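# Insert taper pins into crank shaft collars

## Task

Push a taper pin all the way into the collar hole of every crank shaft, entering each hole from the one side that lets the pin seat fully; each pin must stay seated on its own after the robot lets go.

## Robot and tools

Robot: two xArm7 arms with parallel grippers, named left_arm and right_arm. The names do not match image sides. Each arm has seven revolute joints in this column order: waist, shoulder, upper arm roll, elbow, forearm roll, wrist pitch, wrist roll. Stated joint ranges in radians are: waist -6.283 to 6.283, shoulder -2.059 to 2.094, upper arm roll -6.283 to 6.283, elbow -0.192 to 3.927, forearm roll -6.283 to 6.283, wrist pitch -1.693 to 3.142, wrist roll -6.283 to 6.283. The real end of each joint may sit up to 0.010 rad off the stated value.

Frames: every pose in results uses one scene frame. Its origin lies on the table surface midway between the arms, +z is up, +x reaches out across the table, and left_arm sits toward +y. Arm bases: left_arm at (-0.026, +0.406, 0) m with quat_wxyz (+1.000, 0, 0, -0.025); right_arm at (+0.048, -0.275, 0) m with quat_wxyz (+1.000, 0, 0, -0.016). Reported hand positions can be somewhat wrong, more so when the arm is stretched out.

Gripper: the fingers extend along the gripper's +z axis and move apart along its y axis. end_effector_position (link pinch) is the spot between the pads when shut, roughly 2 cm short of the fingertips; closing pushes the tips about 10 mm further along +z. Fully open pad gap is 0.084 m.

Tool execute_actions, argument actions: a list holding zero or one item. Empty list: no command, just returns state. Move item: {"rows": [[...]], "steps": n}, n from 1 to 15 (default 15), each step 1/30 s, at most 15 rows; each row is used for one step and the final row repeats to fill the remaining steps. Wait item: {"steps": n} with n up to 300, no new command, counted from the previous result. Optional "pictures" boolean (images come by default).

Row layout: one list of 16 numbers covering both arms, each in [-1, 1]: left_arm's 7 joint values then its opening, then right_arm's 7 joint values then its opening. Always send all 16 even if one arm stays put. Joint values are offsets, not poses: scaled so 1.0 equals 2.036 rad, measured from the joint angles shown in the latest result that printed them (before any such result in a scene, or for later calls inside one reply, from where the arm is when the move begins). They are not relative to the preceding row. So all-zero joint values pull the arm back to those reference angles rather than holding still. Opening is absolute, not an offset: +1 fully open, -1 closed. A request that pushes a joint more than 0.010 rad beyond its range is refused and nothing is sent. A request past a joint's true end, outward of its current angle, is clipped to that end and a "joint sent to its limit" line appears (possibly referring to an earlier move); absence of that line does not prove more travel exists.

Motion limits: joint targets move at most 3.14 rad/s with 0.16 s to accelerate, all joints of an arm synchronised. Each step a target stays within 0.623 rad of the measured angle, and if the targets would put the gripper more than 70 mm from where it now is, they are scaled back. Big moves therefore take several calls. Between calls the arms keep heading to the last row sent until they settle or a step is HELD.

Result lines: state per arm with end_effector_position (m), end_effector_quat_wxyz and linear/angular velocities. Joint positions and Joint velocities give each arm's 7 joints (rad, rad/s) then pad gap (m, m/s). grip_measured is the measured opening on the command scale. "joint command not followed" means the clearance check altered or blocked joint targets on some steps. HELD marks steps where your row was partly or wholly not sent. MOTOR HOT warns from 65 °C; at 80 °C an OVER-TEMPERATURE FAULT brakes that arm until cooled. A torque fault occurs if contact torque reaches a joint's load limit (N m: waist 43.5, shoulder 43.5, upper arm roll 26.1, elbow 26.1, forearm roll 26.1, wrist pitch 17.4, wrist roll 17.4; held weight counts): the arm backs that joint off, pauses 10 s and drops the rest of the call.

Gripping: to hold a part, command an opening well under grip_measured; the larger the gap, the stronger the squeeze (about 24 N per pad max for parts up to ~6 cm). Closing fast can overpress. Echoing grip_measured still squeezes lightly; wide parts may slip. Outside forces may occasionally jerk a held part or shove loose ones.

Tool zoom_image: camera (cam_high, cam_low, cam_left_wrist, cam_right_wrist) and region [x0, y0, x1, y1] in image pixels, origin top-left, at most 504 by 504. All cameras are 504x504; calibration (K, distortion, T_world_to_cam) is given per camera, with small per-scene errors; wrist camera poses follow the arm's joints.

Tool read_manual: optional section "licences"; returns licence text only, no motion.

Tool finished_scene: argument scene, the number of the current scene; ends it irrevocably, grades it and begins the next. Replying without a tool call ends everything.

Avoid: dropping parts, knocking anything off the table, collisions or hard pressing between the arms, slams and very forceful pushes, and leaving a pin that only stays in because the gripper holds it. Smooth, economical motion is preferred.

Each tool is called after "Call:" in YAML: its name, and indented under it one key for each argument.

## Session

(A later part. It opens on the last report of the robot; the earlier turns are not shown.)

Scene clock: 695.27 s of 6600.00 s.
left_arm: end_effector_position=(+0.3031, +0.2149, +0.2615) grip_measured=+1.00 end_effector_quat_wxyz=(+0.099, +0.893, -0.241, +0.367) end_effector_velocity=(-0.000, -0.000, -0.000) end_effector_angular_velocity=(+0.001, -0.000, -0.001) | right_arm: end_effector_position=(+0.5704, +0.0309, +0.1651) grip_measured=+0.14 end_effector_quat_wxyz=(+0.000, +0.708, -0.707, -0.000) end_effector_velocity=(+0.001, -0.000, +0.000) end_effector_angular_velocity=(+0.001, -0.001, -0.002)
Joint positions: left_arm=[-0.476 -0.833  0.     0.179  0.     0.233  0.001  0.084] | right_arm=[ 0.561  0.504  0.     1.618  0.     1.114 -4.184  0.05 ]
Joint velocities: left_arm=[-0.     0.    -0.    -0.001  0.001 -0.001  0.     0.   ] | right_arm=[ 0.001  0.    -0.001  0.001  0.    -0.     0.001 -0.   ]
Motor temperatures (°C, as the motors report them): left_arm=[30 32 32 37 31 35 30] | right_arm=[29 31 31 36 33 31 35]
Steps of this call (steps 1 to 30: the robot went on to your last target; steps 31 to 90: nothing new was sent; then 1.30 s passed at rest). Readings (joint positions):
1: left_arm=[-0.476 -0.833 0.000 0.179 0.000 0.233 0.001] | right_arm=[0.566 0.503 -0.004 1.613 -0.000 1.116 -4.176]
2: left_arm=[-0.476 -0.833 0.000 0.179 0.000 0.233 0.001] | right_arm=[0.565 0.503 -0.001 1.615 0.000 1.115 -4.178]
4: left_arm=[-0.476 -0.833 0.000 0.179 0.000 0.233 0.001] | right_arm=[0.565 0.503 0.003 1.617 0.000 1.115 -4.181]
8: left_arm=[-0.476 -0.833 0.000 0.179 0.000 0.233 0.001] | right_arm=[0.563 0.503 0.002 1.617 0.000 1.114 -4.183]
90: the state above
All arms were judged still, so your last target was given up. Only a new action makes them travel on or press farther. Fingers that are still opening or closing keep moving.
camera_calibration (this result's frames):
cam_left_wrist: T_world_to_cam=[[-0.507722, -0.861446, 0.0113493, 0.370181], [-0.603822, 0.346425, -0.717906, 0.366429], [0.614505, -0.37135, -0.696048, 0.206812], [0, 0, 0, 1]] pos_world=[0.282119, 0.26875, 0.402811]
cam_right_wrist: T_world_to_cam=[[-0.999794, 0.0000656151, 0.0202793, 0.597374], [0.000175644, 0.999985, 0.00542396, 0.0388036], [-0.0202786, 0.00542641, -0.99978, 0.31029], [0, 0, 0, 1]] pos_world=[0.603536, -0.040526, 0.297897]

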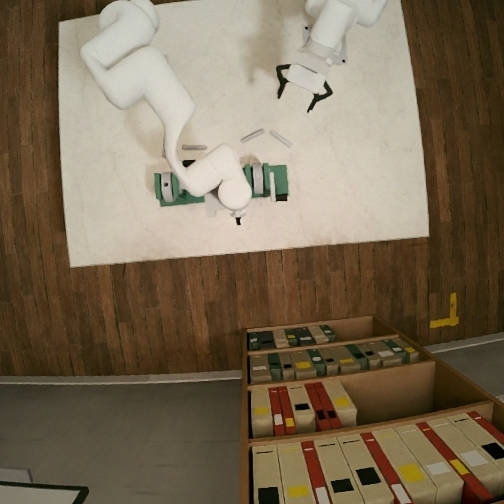

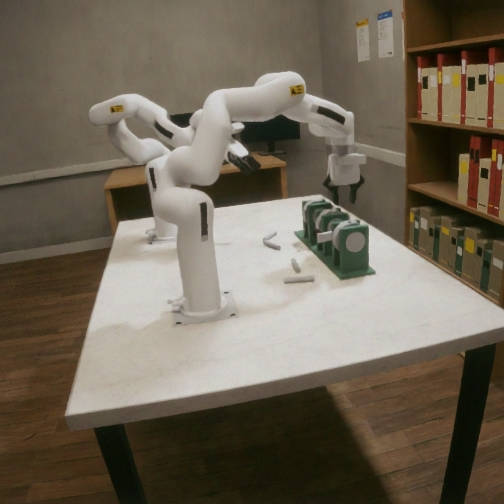

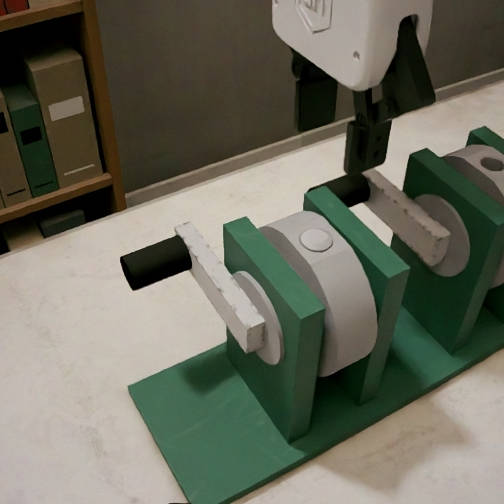

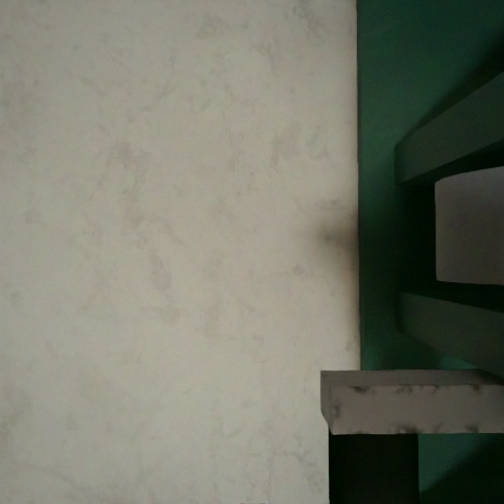

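Call:
execute_actions:
  actions:
    - {"rows": [[0,0,0,0,0,0,0,1, 0.0013,0.0108,0,-0.0227,0,-0.0335,0.0015,0.14],[0,0,0,0,0,0,0,1, 0.0013,0.0108,0,-0.0227,0,-0.0335,0.0015,0.14],[0,0,0,0,0,0,0,1, 0.0013,0.0108,0,-0.0227,0,-0.0335,0.0015,0.14],[0,0,0,0,0,0,0,1, 0.0027,0.0216,0,-0.0454,0,-0.067,0.003,0.14]], "steps": 15}

Scene clock: 735.30 s of 6600.00 s.
left_arm: end_effector_position=(+0.3031, +0.2149, +0.2615) grip_measured=+1.00 end_effector_quat_wxyz=(+0.099, +0.893, -0.241, +0.367) end_effector_velocity=(-0.000, +0.000, -0.000) end_effector_angular_velocity=(+0.001, +0.001, -0.001) | right_arm: end_effector_position=(+0.5659, +0.0319, +0.1130) grip_measured=+0.13 end_effector_quat_wxyz=(-0.001, +0.707, -0.707, +0.000) end_effector_velocity=(+0.001, -0.002, -0.004) end_effector_angular_velocity=(+0.002, -0.006, -0.003)
Joint positions: left_arm=[-0.476 -0.833  0.     0.179  0.     0.233  0.001  0.084] | right_arm=[ 0.566  0.546 -0.     1.528  0.     0.979 -4.178  0.05 ]
Joint velocities: left_arm=[-0.     0.     0.    -0.001 -0.     0.     0.001 -0.   ] | right_arm=[-0.001  0.    -0.003 -0.014  0.    -0.021 -0.001 -0.   ]
Motor temperatures (°C, as the motors report them): left_arm=[30 32 32 37 31 35 30] | right_arm=[29 31 31 38 33 31 35]
Steps of this call (steps 1 to 90: nothing new was sent; then 36.53 s passed at rest; steps 91 to 105: all 15 steps of this action). Readings (joint positions):
91: left_arm=[-0.476 -0.833 0.000 0.179 0.000 0.233 0.001] | right_arm=[0.561 0.504 0.000 1.617 0.000 1.113 -4.184]
92: left_arm=[-0.476 -0.833 0.000 0.179 0.000 0.233 0.001] | right_arm=[0.561 0.505 0.000 1.614 0.000 1.106 -4.184]
94: left_arm=[-0.476 -0.833 0.000 0.179 0.000 0.233 0.001] | right_arm=[0.562 0.513 -0.000 1.595 0.000 1.075 -4.182]
98: left_arm=[-0.476 -0.833 0.000 0.179 0.000 0.233 0.001] | right_arm=[0.566 0.543 0.000 1.538 0.000 1.004 -4.179]
105: the state above
camera_calibration (this result's frames):
cam_left_wrist: T_world_to_cam=[[-0.507722, -0.861446, 0.0113494, 0.370181], [-0.603822, 0.346425, -0.717906, 0.366429], [0.614505, -0.37135, -0.696048, 0.206812], [0, 0, 0, 1]] pos_world=[0.282119, 0.26875, 0.402811]
cam_right_wrist: T_world_to_cam=[[-0.999846, 0.000863097, 0.0175435, 0.594309], [0.000985211, 0.999975, 0.0069532, 0.0374407], [-0.0175371, 0.00696941, -0.999822, 0.256591], [0, 0, 0, 1]] pos_world=[0.59868, -0.039741, 0.245859]

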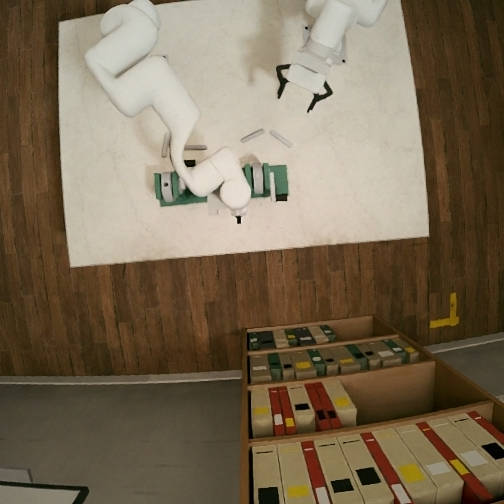

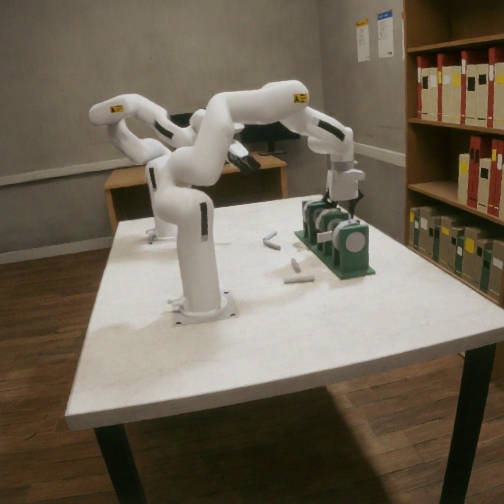

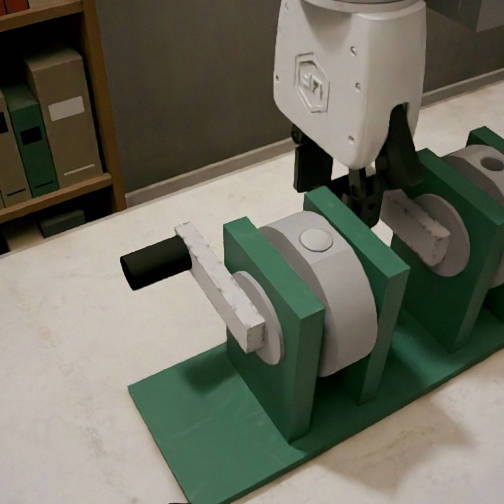

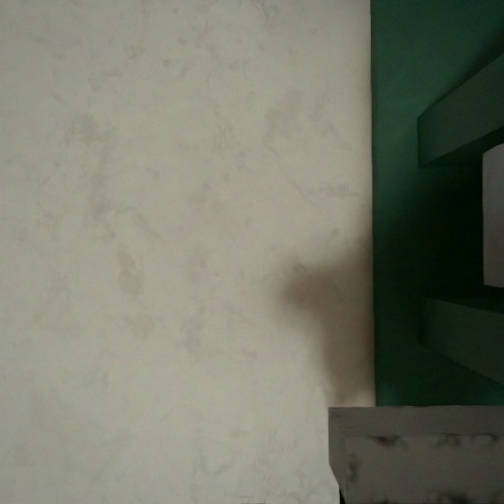

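Call:
execute_actions:
  actions: []

Scene clock: 760.20 s of 6600.00 s.
left_arm: end_effector_position=(+0.3031, +0.2149, +0.2615) grip_measured=+1.00 end_effector_quat_wxyz=(+0.099, +0.893, -0.241, +0.367) end_effector_velocity=(+0.000, -0.000, +0.001) end_effector_angular_velocity=(-0.002, -0.001, +0.001) | right_arm: end_effector_position=(+0.5650, +0.0315, +0.1109) grip_measured=+0.13 end_effector_quat_wxyz=(+0.000, +0.707, -0.707, -0.000) end_effector_velocity=(+0.000, -0.000, -0.000) end_effector_angular_velocity=(-0.001, -0.000, -0.001)
Joint positions: left_arm=[-0.476 -0.833  0.     0.179  0.     0.233  0.001  0.084] | right_arm=[ 0.566  0.548  0.     1.525  0.     0.977 -4.178  0.05 ]
Joint velocities: left_arm=[-0.    -0.001 -0.     0.    -0.    -0.001 -0.001 -0.   ] | right_arm=[ 0.001  0.    -0.002 -0.     0.    -0.     0.    -0.   ]
Motor temperatures (°C, as the motors report them): left_arm=[30 32 32 37 31 35 30] | right_arm=[29 31 31 38 33 31 35]
Steps of this call (steps 1 to 15: the robot went on to your last target; steps 16 to 90: nothing new was sent; then 21.90 s passed at rest). Readings (joint positions):
1: left_arm=[-0.476 -0.833 0.000 0.179 0.000 0.233 0.001] | right_arm=[0.566 0.546 -0.000 1.528 0.000 0.978 -4.178]
2: left_arm=[-0.476 -0.833 0.000 0.179 0.000 0.233 0.001] | right_arm=[0.566 0.547 0.000 1.527 0.000 0.978 -4.178]
4: left_arm=[-0.476 -0.833 0.000 0.179 0.000 0.233 0.001] | right_arm=[0.566 0.547 0.000 1.526 0.000 0.978 -4.178]
8: left_arm=[-0.476 -0.833 0.000 0.179 0.000 0.233 0.001] | right_arm=[0.566 0.548 0.000 1.525 0.000 0.978 -4.178]
90: the state above
All arms were judged still, so your last target was given up. Only a new action makes them travel on or press farther. Fingers that are still opening or closing keep moving.
camera_calibration (this result's frames):
cam_left_wrist: T_world_to_cam=[[-0.507723, -0.861446, 0.0113493, 0.370181], [-0.603822, 0.346425, -0.717906, 0.366429], [0.614505, -0.37135, -0.696048, 0.206812], [0, 0, 0, 1]] pos_world=[0.282119, 0.26875, 0.402811]
cam_right_wrist: T_world_to_cam=[[-0.999794, 0.000681803, 0.0202815, 0.593071], [0.000792015, 0.999985, 0.00542657, 0.0380721], [-0.0202775, 0.00544152, -0.99978, 0.256046], [0, 0, 0, 1]] pos_world=[0.598111, -0.0398692, 0.243755]

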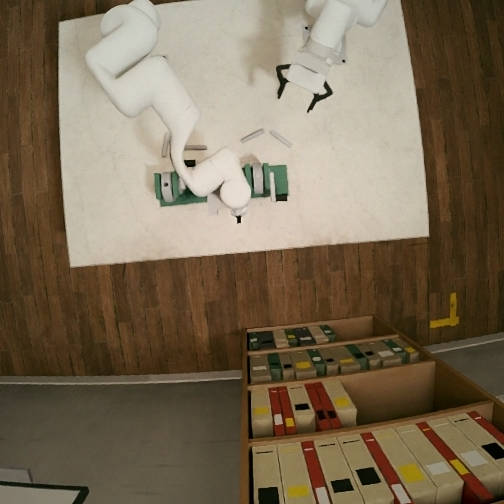

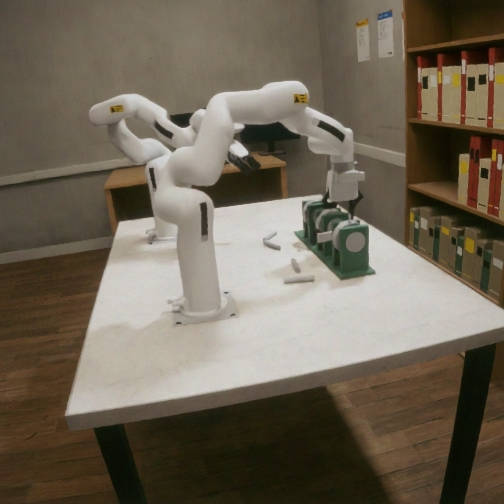

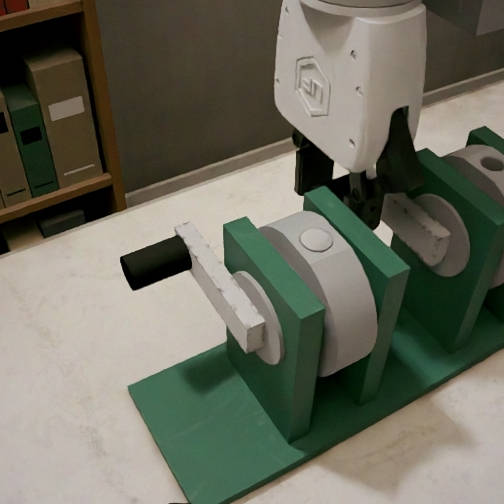

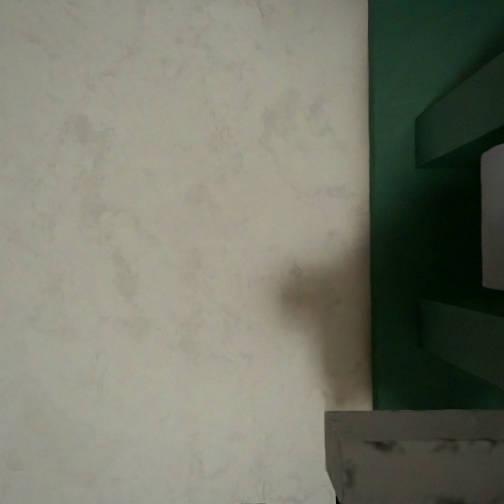

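Call:
execute_actions:
  actions:
    - {"rows": [[0,0,0,0,0,0,0,1,0,0,0,0,0,0,0,0.0],[0,0,0,0,0,0,0,1,0,0,0,0,0,0,0,-0.1],[0,0,0,0,0,0,0,1,0,0,0,0,0,0,0,-0.2],[0,0,0,0,0,0,0,1,0,0,0,0,0,0,0,-0.3],[0,0,0,0,0,0,0,1,0,0,0,0,0,0,0,-0.35],[0,0,0,0,0,0,0,1,0,0,0,0,0,0,0,-0.4],[0,0,0,0,0,0,0,1,0,0,0,0,0,0,0,-0.45],[0,0,0,0,0,0,0,1,0,0,0,0,0,0,0,-0.5],[0,0,0,0,0,0,0,1,0,0,0,0,0,0,0,-0.6],[0,0,0,0,0,0,0,1,0,0,0,0,0,0,0,-0.7],[0,0,0,0,0,0,0,1,0,0,0,0,0,0,0,-0.8]], "steps": 15}
  pictures: false

Scene clock: 767.90 s of 6600.00 s.
left_arm: end_effector_position=(+0.3031, +0.2149, +0.2615) grip_measured=+1.00 end_effector_quat_wxyz=(+0.099, +0.893, -0.241, +0.367) end_effector_velocity=(-0.000, +0.000, -0.001) end_effector_angular_velocity=(+0.001, +0.001, -0.000) | right_arm: end_effector_position=(+0.5659, +0.0315, +0.1115) grip_measured=-0.47 end_effector_quat_wxyz=(-0.001, +0.707, -0.707, +0.000) end_effector_velocity=(-0.001, +0.001, -0.000) end_effector_angular_velocity=(+0.001, +0.002, -0.001)
Joint positions: left_arm=[-0.476 -0.833  0.     0.179  0.     0.233  0.001  0.084] | right_arm=[ 0.566  0.548 -0.     1.526 -0.     0.976 -4.178  0.024]
Joint velocities: left_arm=[ 0.    -0.    -0.    -0.002  0.    -0.    -0.     0.   ] | right_arm=[-0.     0.     0.002 -0.     0.001  0.001  0.003 -0.   ]
Motor temperatures (°C, as the motors report them): left_arm=[30 32 32 37 31 35 30] | right_arm=[29 31 31 38 33 31 35]
Steps of this call (steps 1 to 90: nothing new was sent; then 4.20 s passed at rest; steps 91 to 105: all 15 steps of this action). Readings (joint positions):
91: left_arm=[-0.476 -0.833 0.000 0.179 0.000 0.233 0.001] | right_arm=[0.566 0.548 0.000 1.525 0.000 0.977 -4.178]
92: left_arm=[-0.476 -0.833 0.000 0.179 0.000 0.233 0.001] | right_arm=[0.566 0.548 0.000 1.525 0.000 0.977 -4.178]
94: left_arm=[-0.476 -0.833 0.000 0.179 0.000 0.233 0.001] | right_arm=[0.566 0.548 0.000 1.525 0.000 0.977 -4.178]
98: left_arm=[-0.476 -0.833 0.000 0.179 0.000 0.233 0.001] | right_arm=[0.566 0.548 -0.001 1.527 -0.000 0.976 -4.178]
105: the state above

Call:
execute_actions:
  actions:
    - {"rows": [[0,0,0,0,0,0,0,1,0.0003,-0.003,0,0.001,0,0.004,0.0003,-0.8],[0,0,0,0,0,0,0,1,0.0006,-0.006,0,0.0018,0,0.008,0.0006,-0.8],[0,0,0,0,0,0,0,1,0.0009,-0.009,0,0.0024,0,0.012,0.0009,-0.8],[0,0,0,0,0,0,0,1,0.0012,-0.012,0,0.0029,0,0.0155,0.0012,-0.8],[0,0,0,0,0,0,0,1,0.0015,-0.015,0,0.0032,0,0.019,0.0015,-0.8],[0,0,0,0,0,0,0,1,0.0018,-0.018,0,0.0034,0,0.0225,0.0018,-0.8],[0,0,0,0,0,0,0,1,0.0021,-0.0212,0,0.0034,0,0.0256,0.002,-0.8],[0,0,0,0,0,0,0,1,0.0027,-0.025,0,0.0025,0,0.028,0.0026,-0.8],[0,0,0,0,0,0,0,1,0.0033,-0.0285,0,0.0012,0,0.0303,0.0032,-0.8],[0,0,0,0,0,0,0,1,0.004,-0.032,0,-0.0003,0,0.0324,0.0039,-0.8],[0,0,0,0,0,0,0,1,0.0046,-0.0357,0,-0.002,0,0.0344,0.0045,-0.8],[0,0,0,0,0,0,0,1,0.0053,-0.0395,0,-0.0038,0,0.0363,0.0052,-0.8],[0,0,0,0,0,0,0,1,0.006,-0.0433,0,-0.0058,0,0.0382,0.0059,-0.8],[0,0,0,0,0,0,0,1,0.0068,-0.0471,0,-0.008,0,0.04,0.0066,-0.8],[0,0,0,0,0,0,0,1,0.0075,-0.0509,0,-0.0102,0,0.0416,0.0073,-0.8]], "steps": 15}

Scene clock: 779.90 s of 6600.00 s.
left_arm: end_effector_position=(+0.3031, +0.2149, +0.2615) grip_measured=+1.00 end_effector_quat_wxyz=(+0.099, +0.893, -0.241, +0.367) end_effector_velocity=(-0.000, +0.000, -0.001) end_effector_angular_velocity=(+0.000, +0.001, +0.000) | right_arm: end_effector_position=(+0.5530, +0.0315, +0.1505) grip_measured=-0.47 end_effector_quat_wxyz=(+0.000, +0.707, -0.707, +0.000) end_effector_velocity=(-0.051, +0.000, +0.078) end_effector_angular_velocity=(-0.002, +0.005, +0.006)
Joint positions: left_arm=[-0.476 -0.833  0.     0.179  0.     0.233  0.001  0.084] | right_arm=[ 0.577  0.467 -0.     1.517 -0.     1.05  -4.167  0.024]
Joint velocities: left_arm=[-0.    -0.001 -0.    -0.002 -0.    -0.    -0.    -0.   ] | right_arm=[ 0.044 -0.225  0.001 -0.113  0.     0.118  0.039  0.   ]
Motor temperatures (°C, as the motors report them): left_arm=[30 32 32 37 31 35 30] | right_arm=[29 31 31 37 33 31 35]
Steps of this call (steps 1 to 15: the robot went on to your last target; steps 16 to 90: nothing new was sent; then 8.50 s passed at rest; steps 91 to 105: all 15 steps of this action). Readings (joint positions):
91: left_arm=[-0.476 -0.833 0.000 0.179 0.000 0.233 0.001] | right_arm=[0.566 0.548 0.000 1.525 -0.000 0.978 -4.178]
92: left_arm=[-0.476 -0.833 0.000 0.179 0.000 0.233 0.001] | right_arm=[0.567 0.547 -0.000 1.526 -0.000 0.979 -4.178]
94: left_arm=[-0.476 -0.833 0.000 0.179 0.000 0.233 0.001] | right_arm=[0.567 0.540 -0.000 1.528 -0.000 0.987 -4.177]
98: left_arm=[-0.476 -0.833 0.000 0.179 0.000 0.233 0.001] | right_arm=[0.569 0.516 -0.000 1.532 -0.000 1.015 -4.175]
105: the state above
camera_calibration (this result's frames):
cam_left_wrist: T_world_to_cam=[[-0.507723, -0.861446, 0.0113492, 0.370181], [-0.603822, 0.346425, -0.717906, 0.366429], [0.614505, -0.37135, -0.696048, 0.206812], [0, 0, 0, 1]] pos_world=[0.282119, 0.26875, 0.402811]
cam_right_wrist: T_world_to_cam=[[-0.9998, 0.000832725, 0.0199932, 0.580339], [0.0009359, 0.999986, 0.00515167, 0.0379068], [-0.0199887, 0.00516935, -0.999787, 0.295184], [0, 0, 0, 1]] pos_world=[0.586088, -0.0399154, 0.283323]

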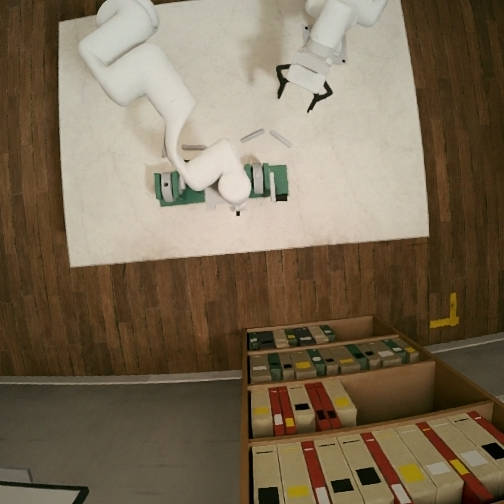

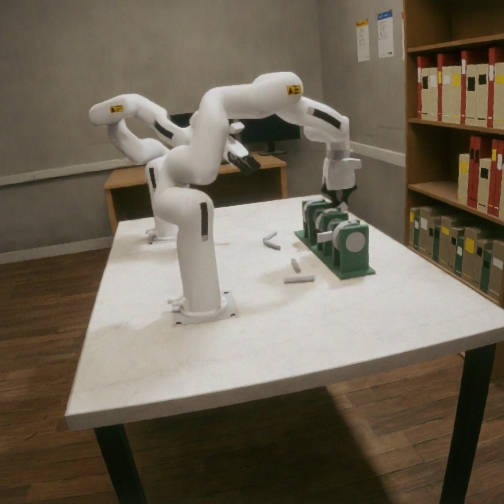

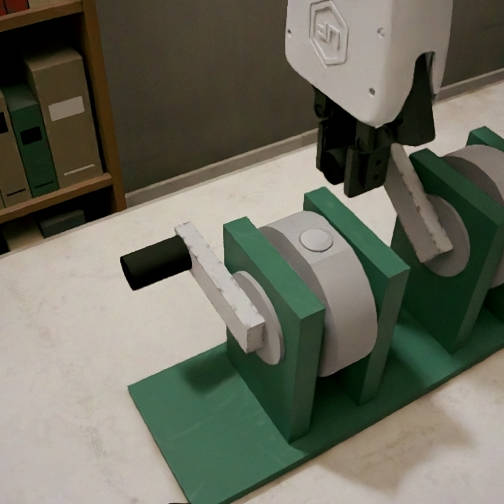

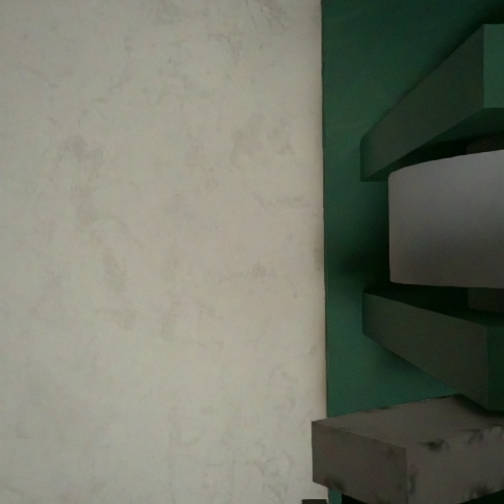

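Call:
execute_actions:
  actions:
    - {"rows": [[0,0,0,0,0,0,0,1,0.0021,-0.0111,0,-0.0058,0,0.0053,0.002,-0.8],[0,0,0,0,0,0,0,1,0.0035,-0.017,0,-0.0102,0,0.0068,0.0034,-0.8],[0,0,0,0,0,0,0,1,0.0049,-0.0228,0,-0.0147,0,0.0081,0.0048,-0.8],[0,0,0,0,0,0,0,1,0.0063,-0.0286,0,-0.0194,0,0.0093,0.0062,-0.8],[0,0,0,0,0,0,0,1,0.0078,-0.0345,0,-0.0242,0,0.0103,0.0077,-0.8],[0,0,0,0,0,0,0,1,0.0093,-0.0403,0,-0.0292,0,0.0112,0.0092,-0.8],[0,0,0,0,0,0,0,1,0.0109,-0.0462,0,-0.0343,0,0.0119,0.0107,-0.8],[0,0,0,0,0,0,0,1,0.0129,-0.0531,0,-0.0415,0,0.0118,0.0127,-0.8],[0,0,0,0,0,0,0,1,0.0149,-0.06,0,-0.0488,0,0.0113,0.0148,-0.8],[0,0,0,0,0,0,0,1,0.017,-0.0669,0,-0.0563,0,0.0105,0.0169,-0.8],[0,0,0,0,0,0,0,1,0.0192,-0.0737,0,-0.064,0,0.0093,0.019,-0.8],[0,0,0,0,0,0,0,1,0.0215,-0.0804,0,-0.072,0,0.008,0.0213,-0.8],[0,0,0,0,0,0,0,1,0.0239,-0.0871,0,-0.0801,0,0.0066,0.0237,-0.8],[0,0,0,0,0,0,0,1,0.0263,-0.0937,0,-0.0883,0,0.0051,0.0261,-0.8],[0,0,0,0,0,0,0,1,0.0287,-0.1002,0,-0.0967,0,0.0035,0.0285,-0.8]], "steps": 15}

Scene clock: 797.67 s of 6600.00 s.
left_arm: end_effector_position=(+0.3031, +0.2149, +0.2615) grip_measured=+1.00 end_effector_quat_wxyz=(+0.099, +0.893, -0.241, +0.367) end_effector_velocity=(+0.000, -0.000, +0.001) end_effector_angular_velocity=(-0.000, -0.001, +0.000) | right_arm: end_effector_position=(+0.5066, +0.0314, +0.1808) grip_measured=-0.47 end_effector_quat_wxyz=(+0.001, +0.708, -0.707, -0.000) end_effector_velocity=(-0.139, +0.000, +0.023) end_effector_angular_velocity=(-0.009, +0.014, +0.004)
Joint positions: left_arm=[-0.476 -0.833  0.     0.179  0.     0.233  0.001  0.084] | right_arm=[ 0.62   0.306 -0.     1.371 -0.     1.067 -4.124  0.024]
Joint velocities: left_arm=[ 0.    -0.     0.     0.001  0.001  0.001 -0.     0.   ] | right_arm=[ 0.139 -0.391  0.002 -0.479  0.    -0.072  0.136 -0.   ]
Motor temperatures (°C, as the motors report them): left_arm=[30 32 32 37 31 35 30] | right_arm=[29 31 31 37 33 31 35]
Steps of this call (steps 1 to 30: the robot went on to your last target; steps 31 to 90: nothing new was sent; then 14.27 s passed at rest; steps 91 to 105: all 15 steps of this action). Readings (joint positions):
91: left_arm=[-0.476 -0.833 0.000 0.179 0.000 0.233 0.001] | right_arm=[0.581 0.444 -0.000 1.505 -0.000 1.061 -4.163]
92: left_arm=[-0.476 -0.833 0.000 0.179 0.000 0.233 0.001] | right_arm=[0.581 0.444 -0.000 1.505 -0.000 1.061 -4.163]
94: left_arm=[-0.476 -0.833 0.000 0.179 0.000 0.233 0.001] | right_arm=[0.584 0.435 -0.000 1.498 -0.000 1.062 -4.161]
98: left_arm=[-0.476 -0.833 0.000 0.179 0.000 0.233 0.001] | right_arm=[0.593 0.395 -0.000 1.466 -0.000 1.071 -4.151]
105: the state above
camera_calibration (this result's frames):
cam_left_wrist: T_world_to_cam=[[-0.507723, -0.861446, 0.0113493, 0.370181], [-0.603822, 0.346425, -0.717906, 0.366429], [0.614506, -0.37135, -0.696047, 0.206812], [0, 0, 0, 1]] pos_world=[0.282119, 0.26875, 0.402811]
cam_right_wrist: T_world_to_cam=[[-0.99977, 0.000241543, 0.0214344, 0.533036], [0.000335138, 0.99999, 0.00436307, 0.0383335], [-0.0214331, 0.00436925, -0.999761, 0.325379], [0, 0, 0, 1]] pos_world=[0.539875, -0.0398835, 0.313709]

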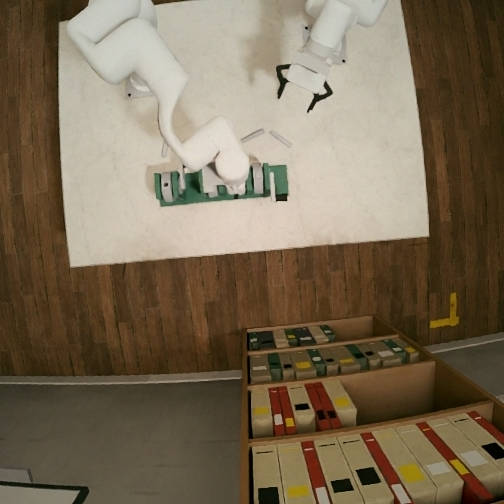

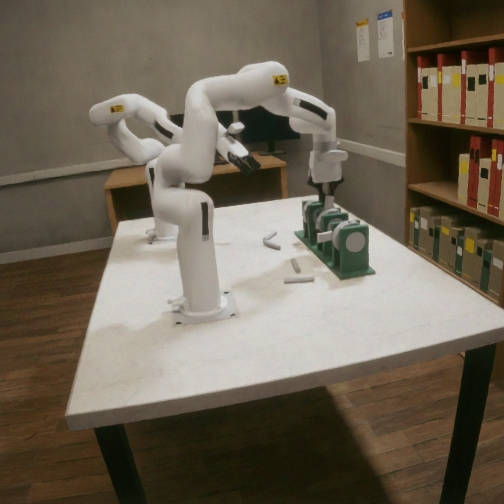

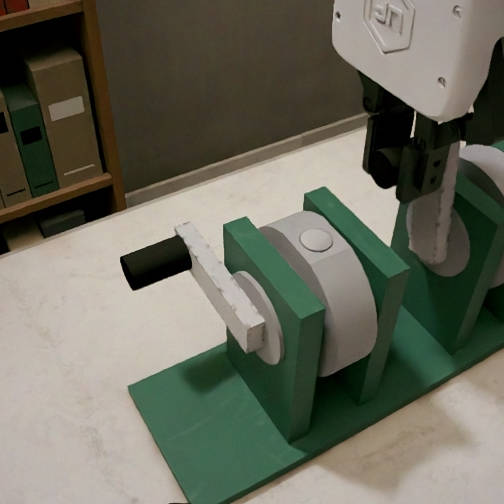

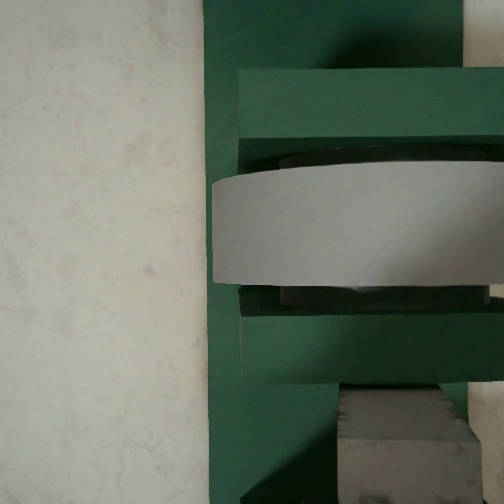

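Call:
execute_actions:
  actions:
    - {"rows": [[0,0,0,0,0,0,0,1,0.0076,-0.0211,0,-0.025,0,-0.0049,0.0074,-0.8],[0,0,0,0,0,0,0,1,0.01,-0.0268,0,-0.0335,0,-0.0077,0.0098,-0.8],[0,0,0,0,0,0,0,1,0.0124,-0.0324,0,-0.042,0,-0.0107,0.0122,-0.8],[0,0,0,0,0,0,0,1,0.0148,-0.0379,0,-0.0507,0,-0.0139,0.0146,-0.8],[0,0,0,0,0,0,0,1,0.0172,-0.0432,0,-0.0594,0,-0.0172,0.017,-0.8],[0,0,0,0,0,0,0,1,0.0198,-0.0483,0,-0.0683,0,-0.021,0.0196,-0.8],[0,0,0,0,0,0,0,1,0.0224,-0.0533,0,-0.0772,0,-0.025,0.0222,-0.8],[0,0,0,0,0,0,0,1,0.025,-0.0581,0,-0.0862,0,-0.0292,0.0248,-0.8],[0,0,0,0,0,0,0,1,0.0276,-0.0626,0,-0.0952,0,-0.0336,0.0274,-0.8],[0,0,0,0,0,0,0,1,0.0297,-0.0657,0,-0.1024,0,-0.038,0.0295,-0.8],[0,0,0,0,0,0,0,1,0.0317,-0.0685,0,-0.1096,0,-0.0426,0.0315,-0.8],[0,0,0,0,0,0,0,1,0.0337,-0.071,0,-0.1167,0,-0.0473,0.0335,-0.8],[0,0,0,0,0,0,0,1,0.0356,-0.0731,0,-0.1238,0,-0.0522,0.0354,-0.8],[0,0,0,0,0,0,0,1,0.0374,-0.0748,0,-0.1308,0,-0.0572,0.0372,-0.8],[0,0,0,0,0,0,0,1,0.0391,-0.0762,0,-0.1376,0,-0.0623,0.0389,-0.8]], "steps": 15}

Scene clock: 845.03 s of 6600.00 s.
left_arm: end_effector_position=(+0.3031, +0.2149, +0.2615) grip_measured=+1.00 end_effector_quat_wxyz=(+0.099, +0.893, -0.241, +0.367) end_effector_velocity=(+0.000, -0.000, +0.000) end_effector_angular_velocity=(-0.001, -0.001, +0.000) | right_arm: end_effector_position=(+0.4500, +0.0316, +0.1701) grip_measured=-0.47 end_effector_quat_wxyz=(-0.005, +0.706, -0.708, +0.001) end_effector_velocity=(-0.096, +0.001, -0.076) end_effector_angular_velocity=(+0.007, -0.007, -0.002)
Joint positions: left_arm=[-0.476 -0.833  0.     0.179  0.     0.233  0.001  0.084] | right_arm=[ 0.686  0.163 -0.003  1.142 -0.001  0.97  -4.058  0.024]
Joint velocities: left_arm=[-0.     0.     0.     0.    -0.    -0.001 -0.    -0.   ] | right_arm=[ 0.119 -0.151 -0.003 -0.433  0.001 -0.291  0.118  0.   ]
Motor temperatures (°C, as the motors report them): left_arm=[30 32 32 37 31 35 30] | right_arm=[29 33 31 47 33 31 35]
Steps of this call (steps 1 to 30: the robot went on to your last target; steps 31 to 90: nothing new was sent; then 43.87 s passed at rest; steps 91 to 105: all 15 steps of this action). Readings (joint positions):
91: left_arm=[-0.476 -0.833 0.000 0.179 0.000 0.233 0.001] | right_arm=[0.636 0.263 -0.000 1.319 -0.000 1.057 -4.109]
92: left_arm=[-0.476 -0.833 0.000 0.179 0.000 0.233 0.001] | right_arm=[0.636 0.263 -0.000 1.319 -0.000 1.057 -4.109]
94: left_arm=[-0.476 -0.833 0.000 0.179 0.000 0.233 0.001] | right_arm=[0.639 0.254 -0.002 1.309 -0.001 1.051 -4.106]
98: left_arm=[-0.476 -0.833 0.000 0.179 0.000 0.233 0.001] | right_arm=[0.654 0.217 -0.003 1.256 -0.001 1.029 -4.090]
105: the state above
camera_calibration (this result's frames):
cam_left_wrist: T_world_to_cam=[[-0.507723, -0.861446, 0.0113493, 0.370181], [-0.603822, 0.346425, -0.717906, 0.366429], [0.614506, -0.37135, -0.696047, 0.206812], [0, 0, 0, 1]] pos_world=[0.282119, 0.26875, 0.402811]
cam_right_wrist: T_world_to_cam=[[-0.999927, 0.00302421, 0.0117158, 0.478342], [0.00314225, 0.999944, 0.0100696, 0.0358903], [-0.0116847, 0.0101057, -0.999881, 0.308881], [0, 0, 0, 1]] pos_world=[0.481804, -0.0404564, 0.302879]

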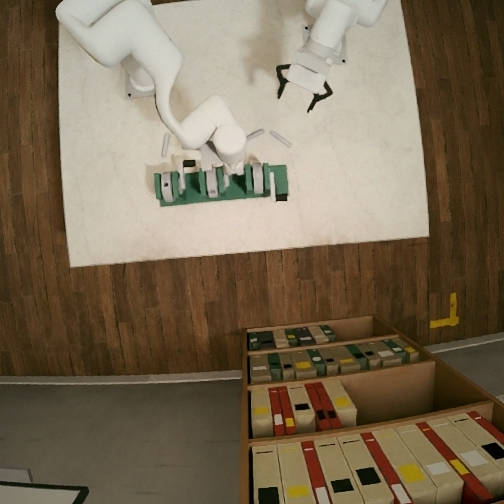

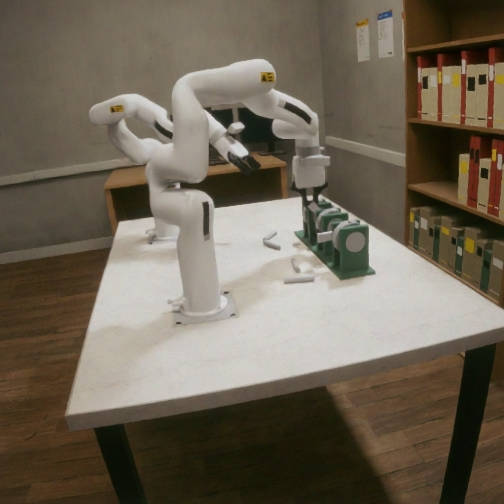

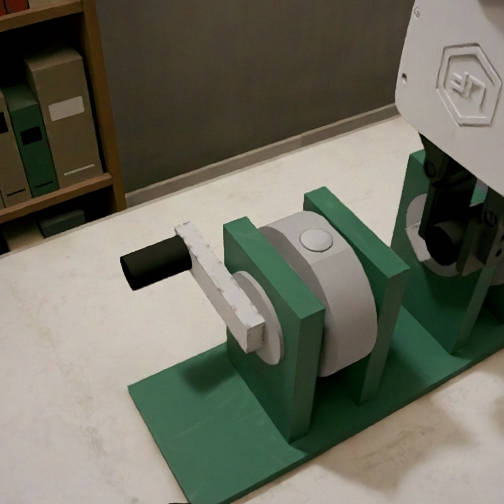

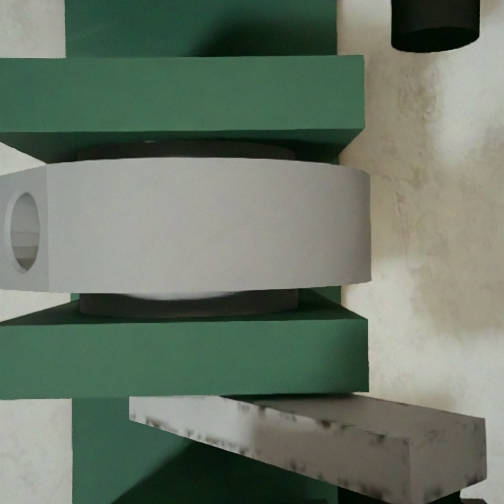

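Call:
execute_actions:
  actions:
    - {"rows": [[0,0,0,0,0,0,0.001,1,0.0067,-0.006,0.001,-0.0251,0,-0.0147,0.0064,-0.8],[0,0,0,0,0,0,0,1,0.0082,-0.0066,0.001,-0.031,0,-0.02,0.0079,-0.8],[0,0,0,0,0,0,0,1,0.0096,-0.0069,0.001,-0.0368,0,-0.0254,0.0093,-0.8],[0,0,0,0,0,0,0,1,0.011,-0.0069,0.001,-0.0424,0,-0.031,0.0107,-0.8],[0,0,0,0,0,0,0,1,0.0123,-0.0066,0.001,-0.0478,0,-0.0367,0.012,-0.8],[0,0,0,0,0,0,0,1,0.0135,-0.0061,0.001,-0.053,0,-0.0425,0.0132,-0.8],[0,0,0,0,0,0,0,1,0.0146,-0.0053,0.001,-0.0581,0,-0.0484,0.0142,-0.8],[0,0,0,0,0,0,0,1,0.0152,-0.0034,0.001,-0.062,0,-0.0541,0.0149,-0.8],[0,0,0,0,0,0,0,1,0.0158,-0.0011,0.001,-0.0658,0,-0.0599,0.0155,-0.8],[0,0,0,0,0,0,0,1,0.0162,0.0015,0.001,-0.0693,0,-0.0658,0.016,-0.8],[0,0,0,0,0,0,0,1,0.0167,0.0043,0.001,-0.0723,0,-0.0716,0.0165,-0.8],[0,0,0,0,0,0,0,1,0.0171,0.0072,0.001,-0.0751,0,-0.0775,0.0169,-0.8],[0,0,0,0,0,0,0,1,0.0175,0.0103,0.001,-0.0776,0,-0.0834,0.0172,-0.8]], "steps": 15}
  pictures: false

Call:
execute_actions:
  actions:
    - {"steps": 20}

Scene clock: 855.67 s of 6600.00 s.
left_arm: end_effector_position=(+0.3031, +0.2149, +0.2615) grip_measured=+1.00 end_effector_quat_wxyz=(+0.099, +0.893, -0.241, +0.367) end_effector_velocity=(-0.000, +0.000, -0.001) end_effector_angular_velocity=(+0.001, +0.002, +0.000) | right_arm: end_effector_position=(+0.4236, +0.0316, +0.1194) grip_measured=-0.47 end_effector_quat_wxyz=(-0.004, +0.707, -0.708, +0.001) end_effector_velocity=(-0.003, +0.001, -0.076) end_effector_angular_velocity=(+0.012, -0.018, -0.010)
Joint positions: left_arm=[-0.476 -0.833  0.     0.179  0.     0.233  0.001  0.084] | right_arm=[ 0.719  0.175 -0.003  0.997 -0.002  0.814 -4.024  0.024]
Joint velocities: left_arm=[ 0.     0.    -0.    -0.001  0.     0.001 -0.     0.   ] | right_arm=[ 0.014  0.11  -0.008 -0.108 -0.001 -0.239  0.017  0.   ]
Motor temperatures (°C, as the motors report them): left_arm=[30 32 32 37 31 35 30] | right_arm=[29 32 31 43 33 31 35]
Steps of this call (steps 1 to 30: the robot went on to your last target; steps 31 to 90: nothing new was sent; then 7.13 s passed at rest; steps 91 to 105: all 15 steps of this action). Readings (joint positions):
91: left_arm=[-0.476 -0.833 0.000 0.179 0.000 0.233 0.001] | right_arm=[0.700 0.151 -0.000 1.091 -0.000 0.940 -4.045]
92: left_arm=[-0.476 -0.833 0.000 0.179 0.000 0.233 0.002] | right_arm=[0.700 0.151 -0.000 1.091 -0.000 0.940 -4.045]
94: left_arm=[-0.476 -0.833 0.000 0.179 0.000 0.233 0.001] | right_arm=[0.702 0.149 -0.001 1.082 -0.001 0.931 -4.042]
98: left_arm=[-0.476 -0.833 0.000 0.179 0.000 0.233 0.001] | right_arm=[0.711 0.150 -0.001 1.047 -0.001 0.893 -4.034]
105: the state above

Scene clock: 856.33 s of 6600.00 s.
left_arm: end_effector_position=(+0.3031, +0.2149, +0.2615) grip_measured=+1.00 end_effector_quat_wxyz=(+0.099, +0.893, -0.241, +0.367) end_effector_velocity=(+0.000, -0.000, +0.001) end_effector_angular_velocity=(-0.001, -0.003, -0.000) | right_arm: end_effector_position=(+0.4229, +0.0320, +0.1127) grip_measured=-0.47 end_effector_quat_wxyz=(-0.005, +0.706, -0.708, +0.001) end_effector_velocity=(-0.001, +0.000, -0.001) end_effector_angular_velocity=(-0.001, +0.001, -0.001)
Joint positions: left_arm=[-0.476 -0.833  0.     0.179  0.     0.233  0.001  0.084] | right_arm=[ 0.721  0.184 -0.003  0.987 -0.001  0.792 -4.023  0.024]
Joint velocities: left_arm=[-0.    -0.001  0.     0.001  0.    -0.001  0.     0.   ] | right_arm=[ 0.003  0.001 -0.002 -0.001  0.001 -0.001  0.001  0.   ]
Motor temperatures (°C, as the motors report them): left_arm=[30 32 32 37 31 35 30] | right_arm=[29 32 31 43 33 31 35]
Steps of this call (steps 1 to 20: the robot went on to your last target). Readings (joint positions):
1: left_arm=[-0.476 -0.833 0.000 0.179 0.000 0.233 0.001] | right_arm=[0.720 0.177 -0.003 0.994 -0.002 0.808 -4.024]
2: left_arm=[-0.476 -0.833 0.000 0.179 0.000 0.233 0.001] | right_arm=[0.720 0.179 -0.003 0.992 -0.002 0.804 -4.024]
4: left_arm=[-0.476 -0.833 0.000 0.179 0.000 0.233 0.001] | right_arm=[0.720 0.180 -0.003 0.990 -0.002 0.799 -4.023]
8: left_arm=[-0.476 -0.833 0.000 0.179 0.000 0.233 0.001] | right_arm=[0.720 0.182 -0.003 0.988 -0.002 0.794 -4.023]
20: the state above
camera_calibration (this result's frames):
cam_left_wrist: T_world_to_cam=[[-0.507723, -0.861446, 0.0113491, 0.370181], [-0.603822, 0.346425, -0.717906, 0.366429], [0.614506, -0.37135, -0.696047, 0.206812], [0, 0, 0, 1]] pos_world=[0.282119, 0.26875, 0.402811]
cam_right_wrist: T_world_to_cam=[[-0.999939, 0.00318715, 0.010604, 0.452078], [0.00330605, 0.999932, 0.0112145, 0.036003], [-0.0105676, 0.0112489, -0.999881, 0.250673], [0, 0, 0, 1]] pos_world=[0.454581, -0.0402612, 0.245445]

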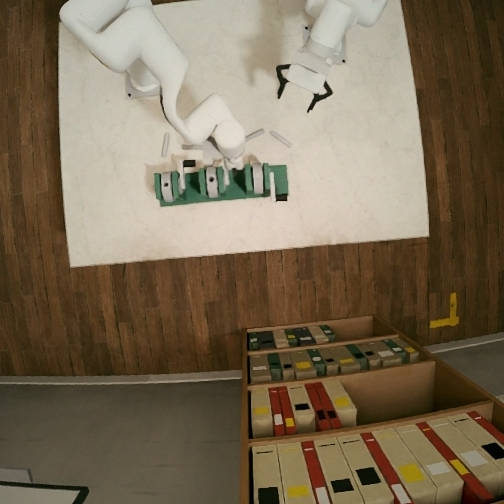

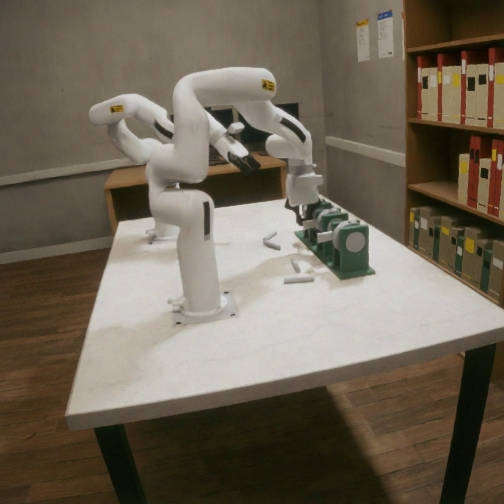

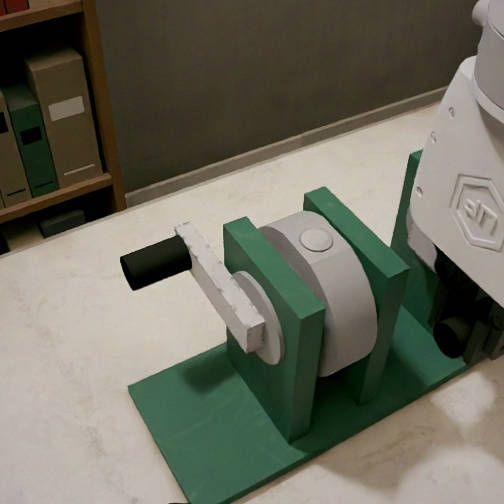

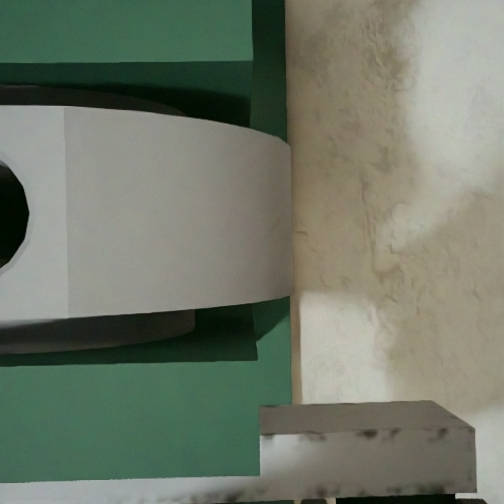

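Call:
execute_actions:
  actions:
    - {"rows": [[0,0,0,0,0,0,0,1,0,0,0,0,0,0,0,-0.5],[0,0,0,0,0,0,0,1,0,0,0,0,0,0,0,-0.4],[0,0,0,0,0,0,0,1,0,0,0,0,0,0,0,-0.3],[0,0,0,0,0,0,0,1,0,0,0,0,0,0,0,-0.2],[0,0,0,0,0,0,0,1,0,0,0,0,0,0,0,-0.1],[0,0,0,0,0,0,0,1,0,0,0,0,0,0,0,0.0],[0,0,0,0,0,0,0,1,0,0,0,0,0,0,0,0.1]], "steps": 12}
  pictures: false

Scene clock: 864.30 s of 6600.00 s.
left_arm: end_effector_position=(+0.3031, +0.2149, +0.2615) grip_measured=+1.00 end_effector_quat_wxyz=(+0.099, +0.893, -0.241, +0.367) end_effector_velocity=(+0.000, -0.000, +0.000) end_effector_angular_velocity=(-0.001, +0.000, +0.000) | right_arm: end_effector_position=(+0.4166, +0.0350, +0.1101) grip_measured=+0.09 end_effector_quat_wxyz=(-0.001, +0.710, -0.704, -0.001) end_effector_velocity=(+0.036, -0.008, +0.020) end_effector_angular_velocity=(+0.032, -0.060, -0.047)
Joint positions: left_arm=[-0.476 -0.833  0.     0.179  0.     0.233  0.001  0.084] | right_arm=[ 0.726  0.185  0.004  0.982  0.001  0.795 -4.023  0.048]
Joint velocities: left_arm=[-0.     0.001  0.     0.001 -0.    -0.001 -0.001 -0.   ] | right_arm=[-0.018 -0.011 -0.038  0.035 -0.011 -0.02  -0.001 -0.   ]
Motor temperatures (°C, as the motors report them): left_arm=[30 32 32 37 31 35 30] | right_arm=[29 32 32 40 33 32 35]
Steps of this call (steps 1 to 15: the robot went on to your last target; steps 16 to 90: nothing new was sent; then 4.57 s passed at rest; steps 91 to 102: all 12 steps of this action). Readings (joint positions):
91: left_arm=[-0.476 -0.833 0.000 0.179 0.000 0.233 0.001] | right_arm=[0.722 0.184 -0.004 0.987 -0.001 0.792 -4.023]
92: left_arm=[-0.476 -0.833 0.000 0.179 0.000 0.233 0.001] | right_arm=[0.722 0.184 -0.004 0.987 -0.001 0.791 -4.023]
94: left_arm=[-0.476 -0.833 0.000 0.179 0.000 0.233 0.001] | right_arm=[0.723 0.185 -0.001 0.983 -0.000 0.793 -4.023]
98: left_arm=[-0.476 -0.833 0.000 0.179 0.000 0.233 0.001] | right_arm=[0.726 0.187 0.005 0.978 0.001 0.798 -4.022]
102: the state above

Call:
execute_actions:
  actions:
    - {"rows": [[0,0,0,0,0,0,0,1,-0.0003,-0.006,-0.002,0.006,0,0.012,0,0.1],[0,0,0,0,0,0,0,1,-0.0004,-0.012,-0.002,0.013,0,0.025,0,0.1],[0,0,0,0,0,0,0,1,-0.0005,-0.018,-0.002,0.019,0,0.037,0,0.1],[0,0,0,0,0,0,0,1,-0.0006,-0.024,-0.002,0.026,0,0.05,0,0.1],[0,0,0,0,0,0,0,1,-0.0007,-0.03,-0.002,0.032,0,0.062,0,0.1],[0,0,0,0,0,0,0,1,-0.0008,-0.036,-0.002,0.039,0,0.075,0,0.1],[0,0,0,0,0,0,0,1,-0.001,-0.043,-0.002,0.046,0,0.088,0,0.1],[0,0,0,0,0,0,0,1,-0.001,-0.05,-0.002,0.055,0,0.105,0,0.1],[0,0,0,0,0,0,0,1,-0.0012,-0.0584,-0.002,0.0641,0,0.1235,0.001,0.1],[0,0,0,0,0,0,0,1,-0.008,-0.053,-0.002,0.09,0,0.143,-0.006,0.1],[0,0,0,0,0,0,0,1,-0.015,-0.047,-0.002,0.13,0,0.177,-0.013,0.1],[0,0,0,0,0,0,0,1,-0.022,-0.041,-0.002,0.17,0,0.211,-0.02,0.1],[0,0,0,0,0,0,0,1,-0.0292,-0.0336,-0.002,0.2086,0,0.2433,-0.0269,0.1]], "steps": 15}
  pictures: false

Call:
execute_actions:
  actions:
    - {"steps": 20}

Scene clock: 883.27 s of 6600.00 s.
left_arm: end_effector_position=(+0.3031, +0.2149, +0.2615) grip_measured=+1.00 end_effector_quat_wxyz=(+0.099, +0.893, -0.241, +0.367) end_effector_velocity=(+0.000, -0.000, +0.000) end_effector_angular_velocity=(+0.000, +0.000, +0.000) | right_arm: end_effector_position=(+0.4426, +0.0360, +0.2353) grip_measured=+0.09 end_effector_quat_wxyz=(-0.003, +0.708, -0.706, -0.000) end_effector_velocity=(+0.198, -0.034, +0.389) end_effector_angular_velocity=(+0.004, -0.014, -0.063)
Joint positions: left_arm=[-0.476 -0.833  0.     0.179  0.     0.233  0.001  0.084] | right_arm=[ 0.697  0.094  0.001  1.249  0.001  1.149 -4.049  0.048]
Joint velocities: left_arm=[ 0.    -0.    -0.     0.001  0.     0.001 -0.001 -0.   ] | right_arm=[-0.268  0.182 -0.028  1.351 -0.002  1.155 -0.231  0.   ]
Motor temperatures (°C, as the motors report them): left_arm=[30 32 32 37 31 35 30] | right_arm=[29 31 31 39 33 31 35]
Steps of this call (steps 1 to 15: the robot went on to your last target; steps 16 to 90: nothing new was sent; then 15.47 s passed at rest; steps 91 to 105: all 15 steps of this action). Readings (joint positions):
91: left_arm=[-0.476 -0.833 0.000 0.179 0.000 0.233 0.001] | right_arm=[0.721 0.184 -0.003 0.987 -0.001 0.793 -4.023]
92: left_arm=[-0.476 -0.833 0.000 0.179 0.000 0.233 0.001] | right_arm=[0.722 0.182 -0.003 0.988 -0.001 0.799 -4.023]
94: left_arm=[-0.476 -0.833 0.000 0.179 0.000 0.233 0.001] | right_arm=[0.724 0.171 -0.001 0.998 -0.000 0.828 -4.023]
98: left_arm=[-0.476 -0.833 0.000 0.179 0.000 0.233 0.001] | right_arm=[0.724 0.127 0.001 1.046 0.001 0.915 -4.023]
105: the state above

Scene clock: 883.93 s of 6600.00 s.
left_arm: end_effector_position=(+0.3031, +0.2149, +0.2615) grip_measured=+1.00 end_effector_quat_wxyz=(+0.099, +0.893, -0.241, +0.367) end_effector_velocity=(+0.000, +0.000, -0.000) end_effector_angular_velocity=(+0.001, +0.001, -0.000) | right_arm: end_effector_position=(+0.4608, +0.0297, +0.2797) grip_measured=+0.09 end_effector_quat_wxyz=(+0.000, +0.707, -0.707, -0.000) end_effector_velocity=(+0.001, -0.000, +0.001) end_effector_angular_velocity=(+0.001, -0.001, -0.002)
Joint positions: left_arm=[-0.476 -0.833  0.     0.179  0.     0.233  0.001  0.084] | right_arm=[ 0.667  0.117  0.     1.407  0.001  1.291 -4.077  0.048]
Joint velocities: left_arm=[ 0.     0.001  0.     0.    -0.001  0.     0.001 -0.   ] | right_arm=[ 0.001 -0.    -0.003  0.002  0.001  0.    -0.001  0.   ]
Motor temperatures (°C, as the motors report them): left_arm=[30 32 32 37 31 35 30] | right_arm=[29 31 31 39 33 31 35]
Steps of this call (steps 1 to 20: the robot went on to your last target). Readings (joint positions):
1: left_arm=[-0.476 -0.833 0.000 0.179 0.000 0.233 0.001] | right_arm=[0.688 0.100 0.000 1.293 0.001 1.186 -4.057]
2: left_arm=[-0.476 -0.833 0.000 0.179 0.000 0.233 0.001] | right_arm=[0.681 0.105 -0.001 1.331 0.001 1.218 -4.063]
4: left_arm=[-0.476 -0.833 0.000 0.179 0.000 0.233 0.001] | right_arm=[0.672 0.110 -0.002 1.376 0.000 1.257 -4.071]
8: left_arm=[-0.476 -0.833 0.000 0.179 0.000 0.233 0.001] | right_arm=[0.668 0.116 0.001 1.398 0.001 1.284 -4.076]
20: the state above
camera_calibration (this result's frames):
cam_left_wrist: T_world_to_cam=[[-0.507723, -0.861446, 0.0113491, 0.370181], [-0.603822, 0.346425, -0.717906, 0.366429], [0.614506, -0.37135, -0.696047, 0.206812], [0, 0, 0, 1]] pos_world=[0.282119, 0.26875, 0.402811]
cam_right_wrist: T_world_to_cam=[[-0.999774, 0.000845116, 0.0212418, 0.485168], [0.000961079, 0.999985, 0.00544957, 0.038998], [-0.0212369, 0.00546875, -0.99976, 0.423169], [0, 0, 0, 1]] pos_world=[0.494008, -0.0417217, 0.412549]

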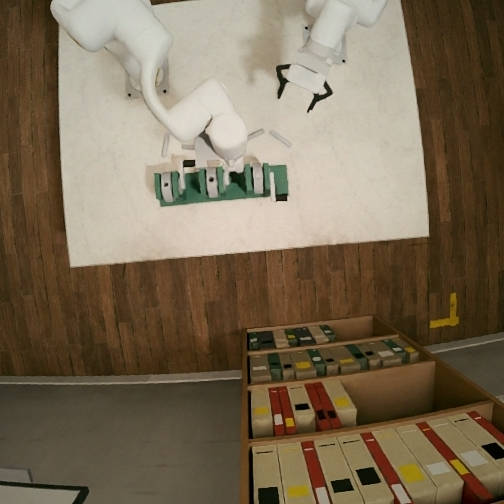

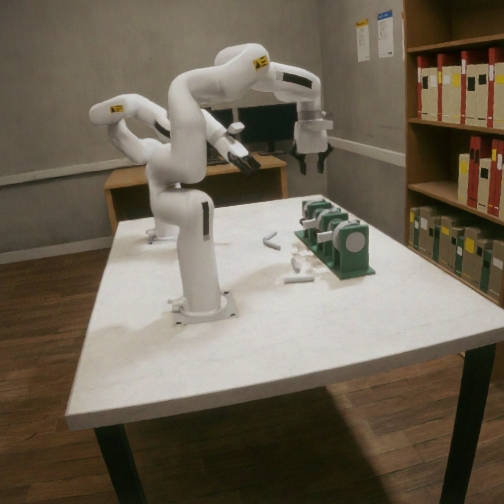

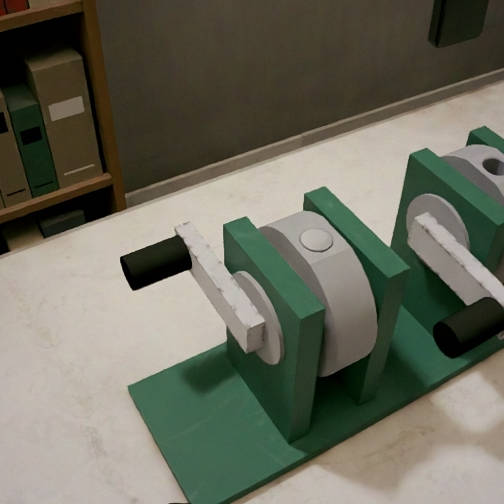

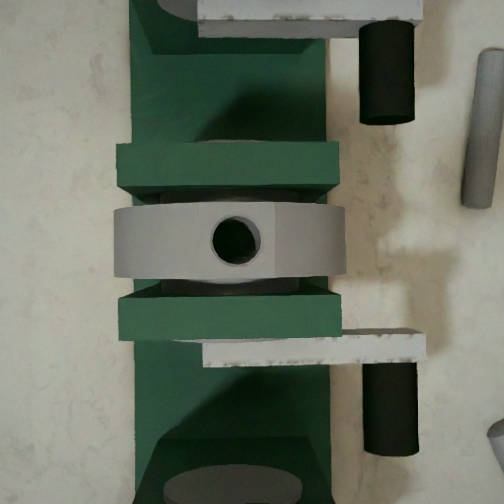

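Call:
zoom_image:
  camera: "cam_right_wrist"
  region: [100, 130, 360, 350]

Region (100, 130, 360, 350) of cam_right_wrist's 504x504 image, scaled by 1.938, with more detail than that image has; it fills the top 426 rows of this view, and the rest is white.

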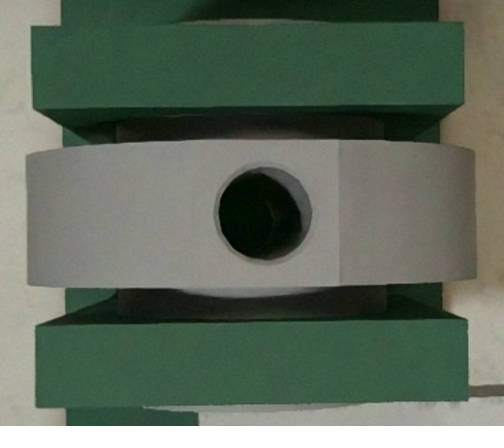

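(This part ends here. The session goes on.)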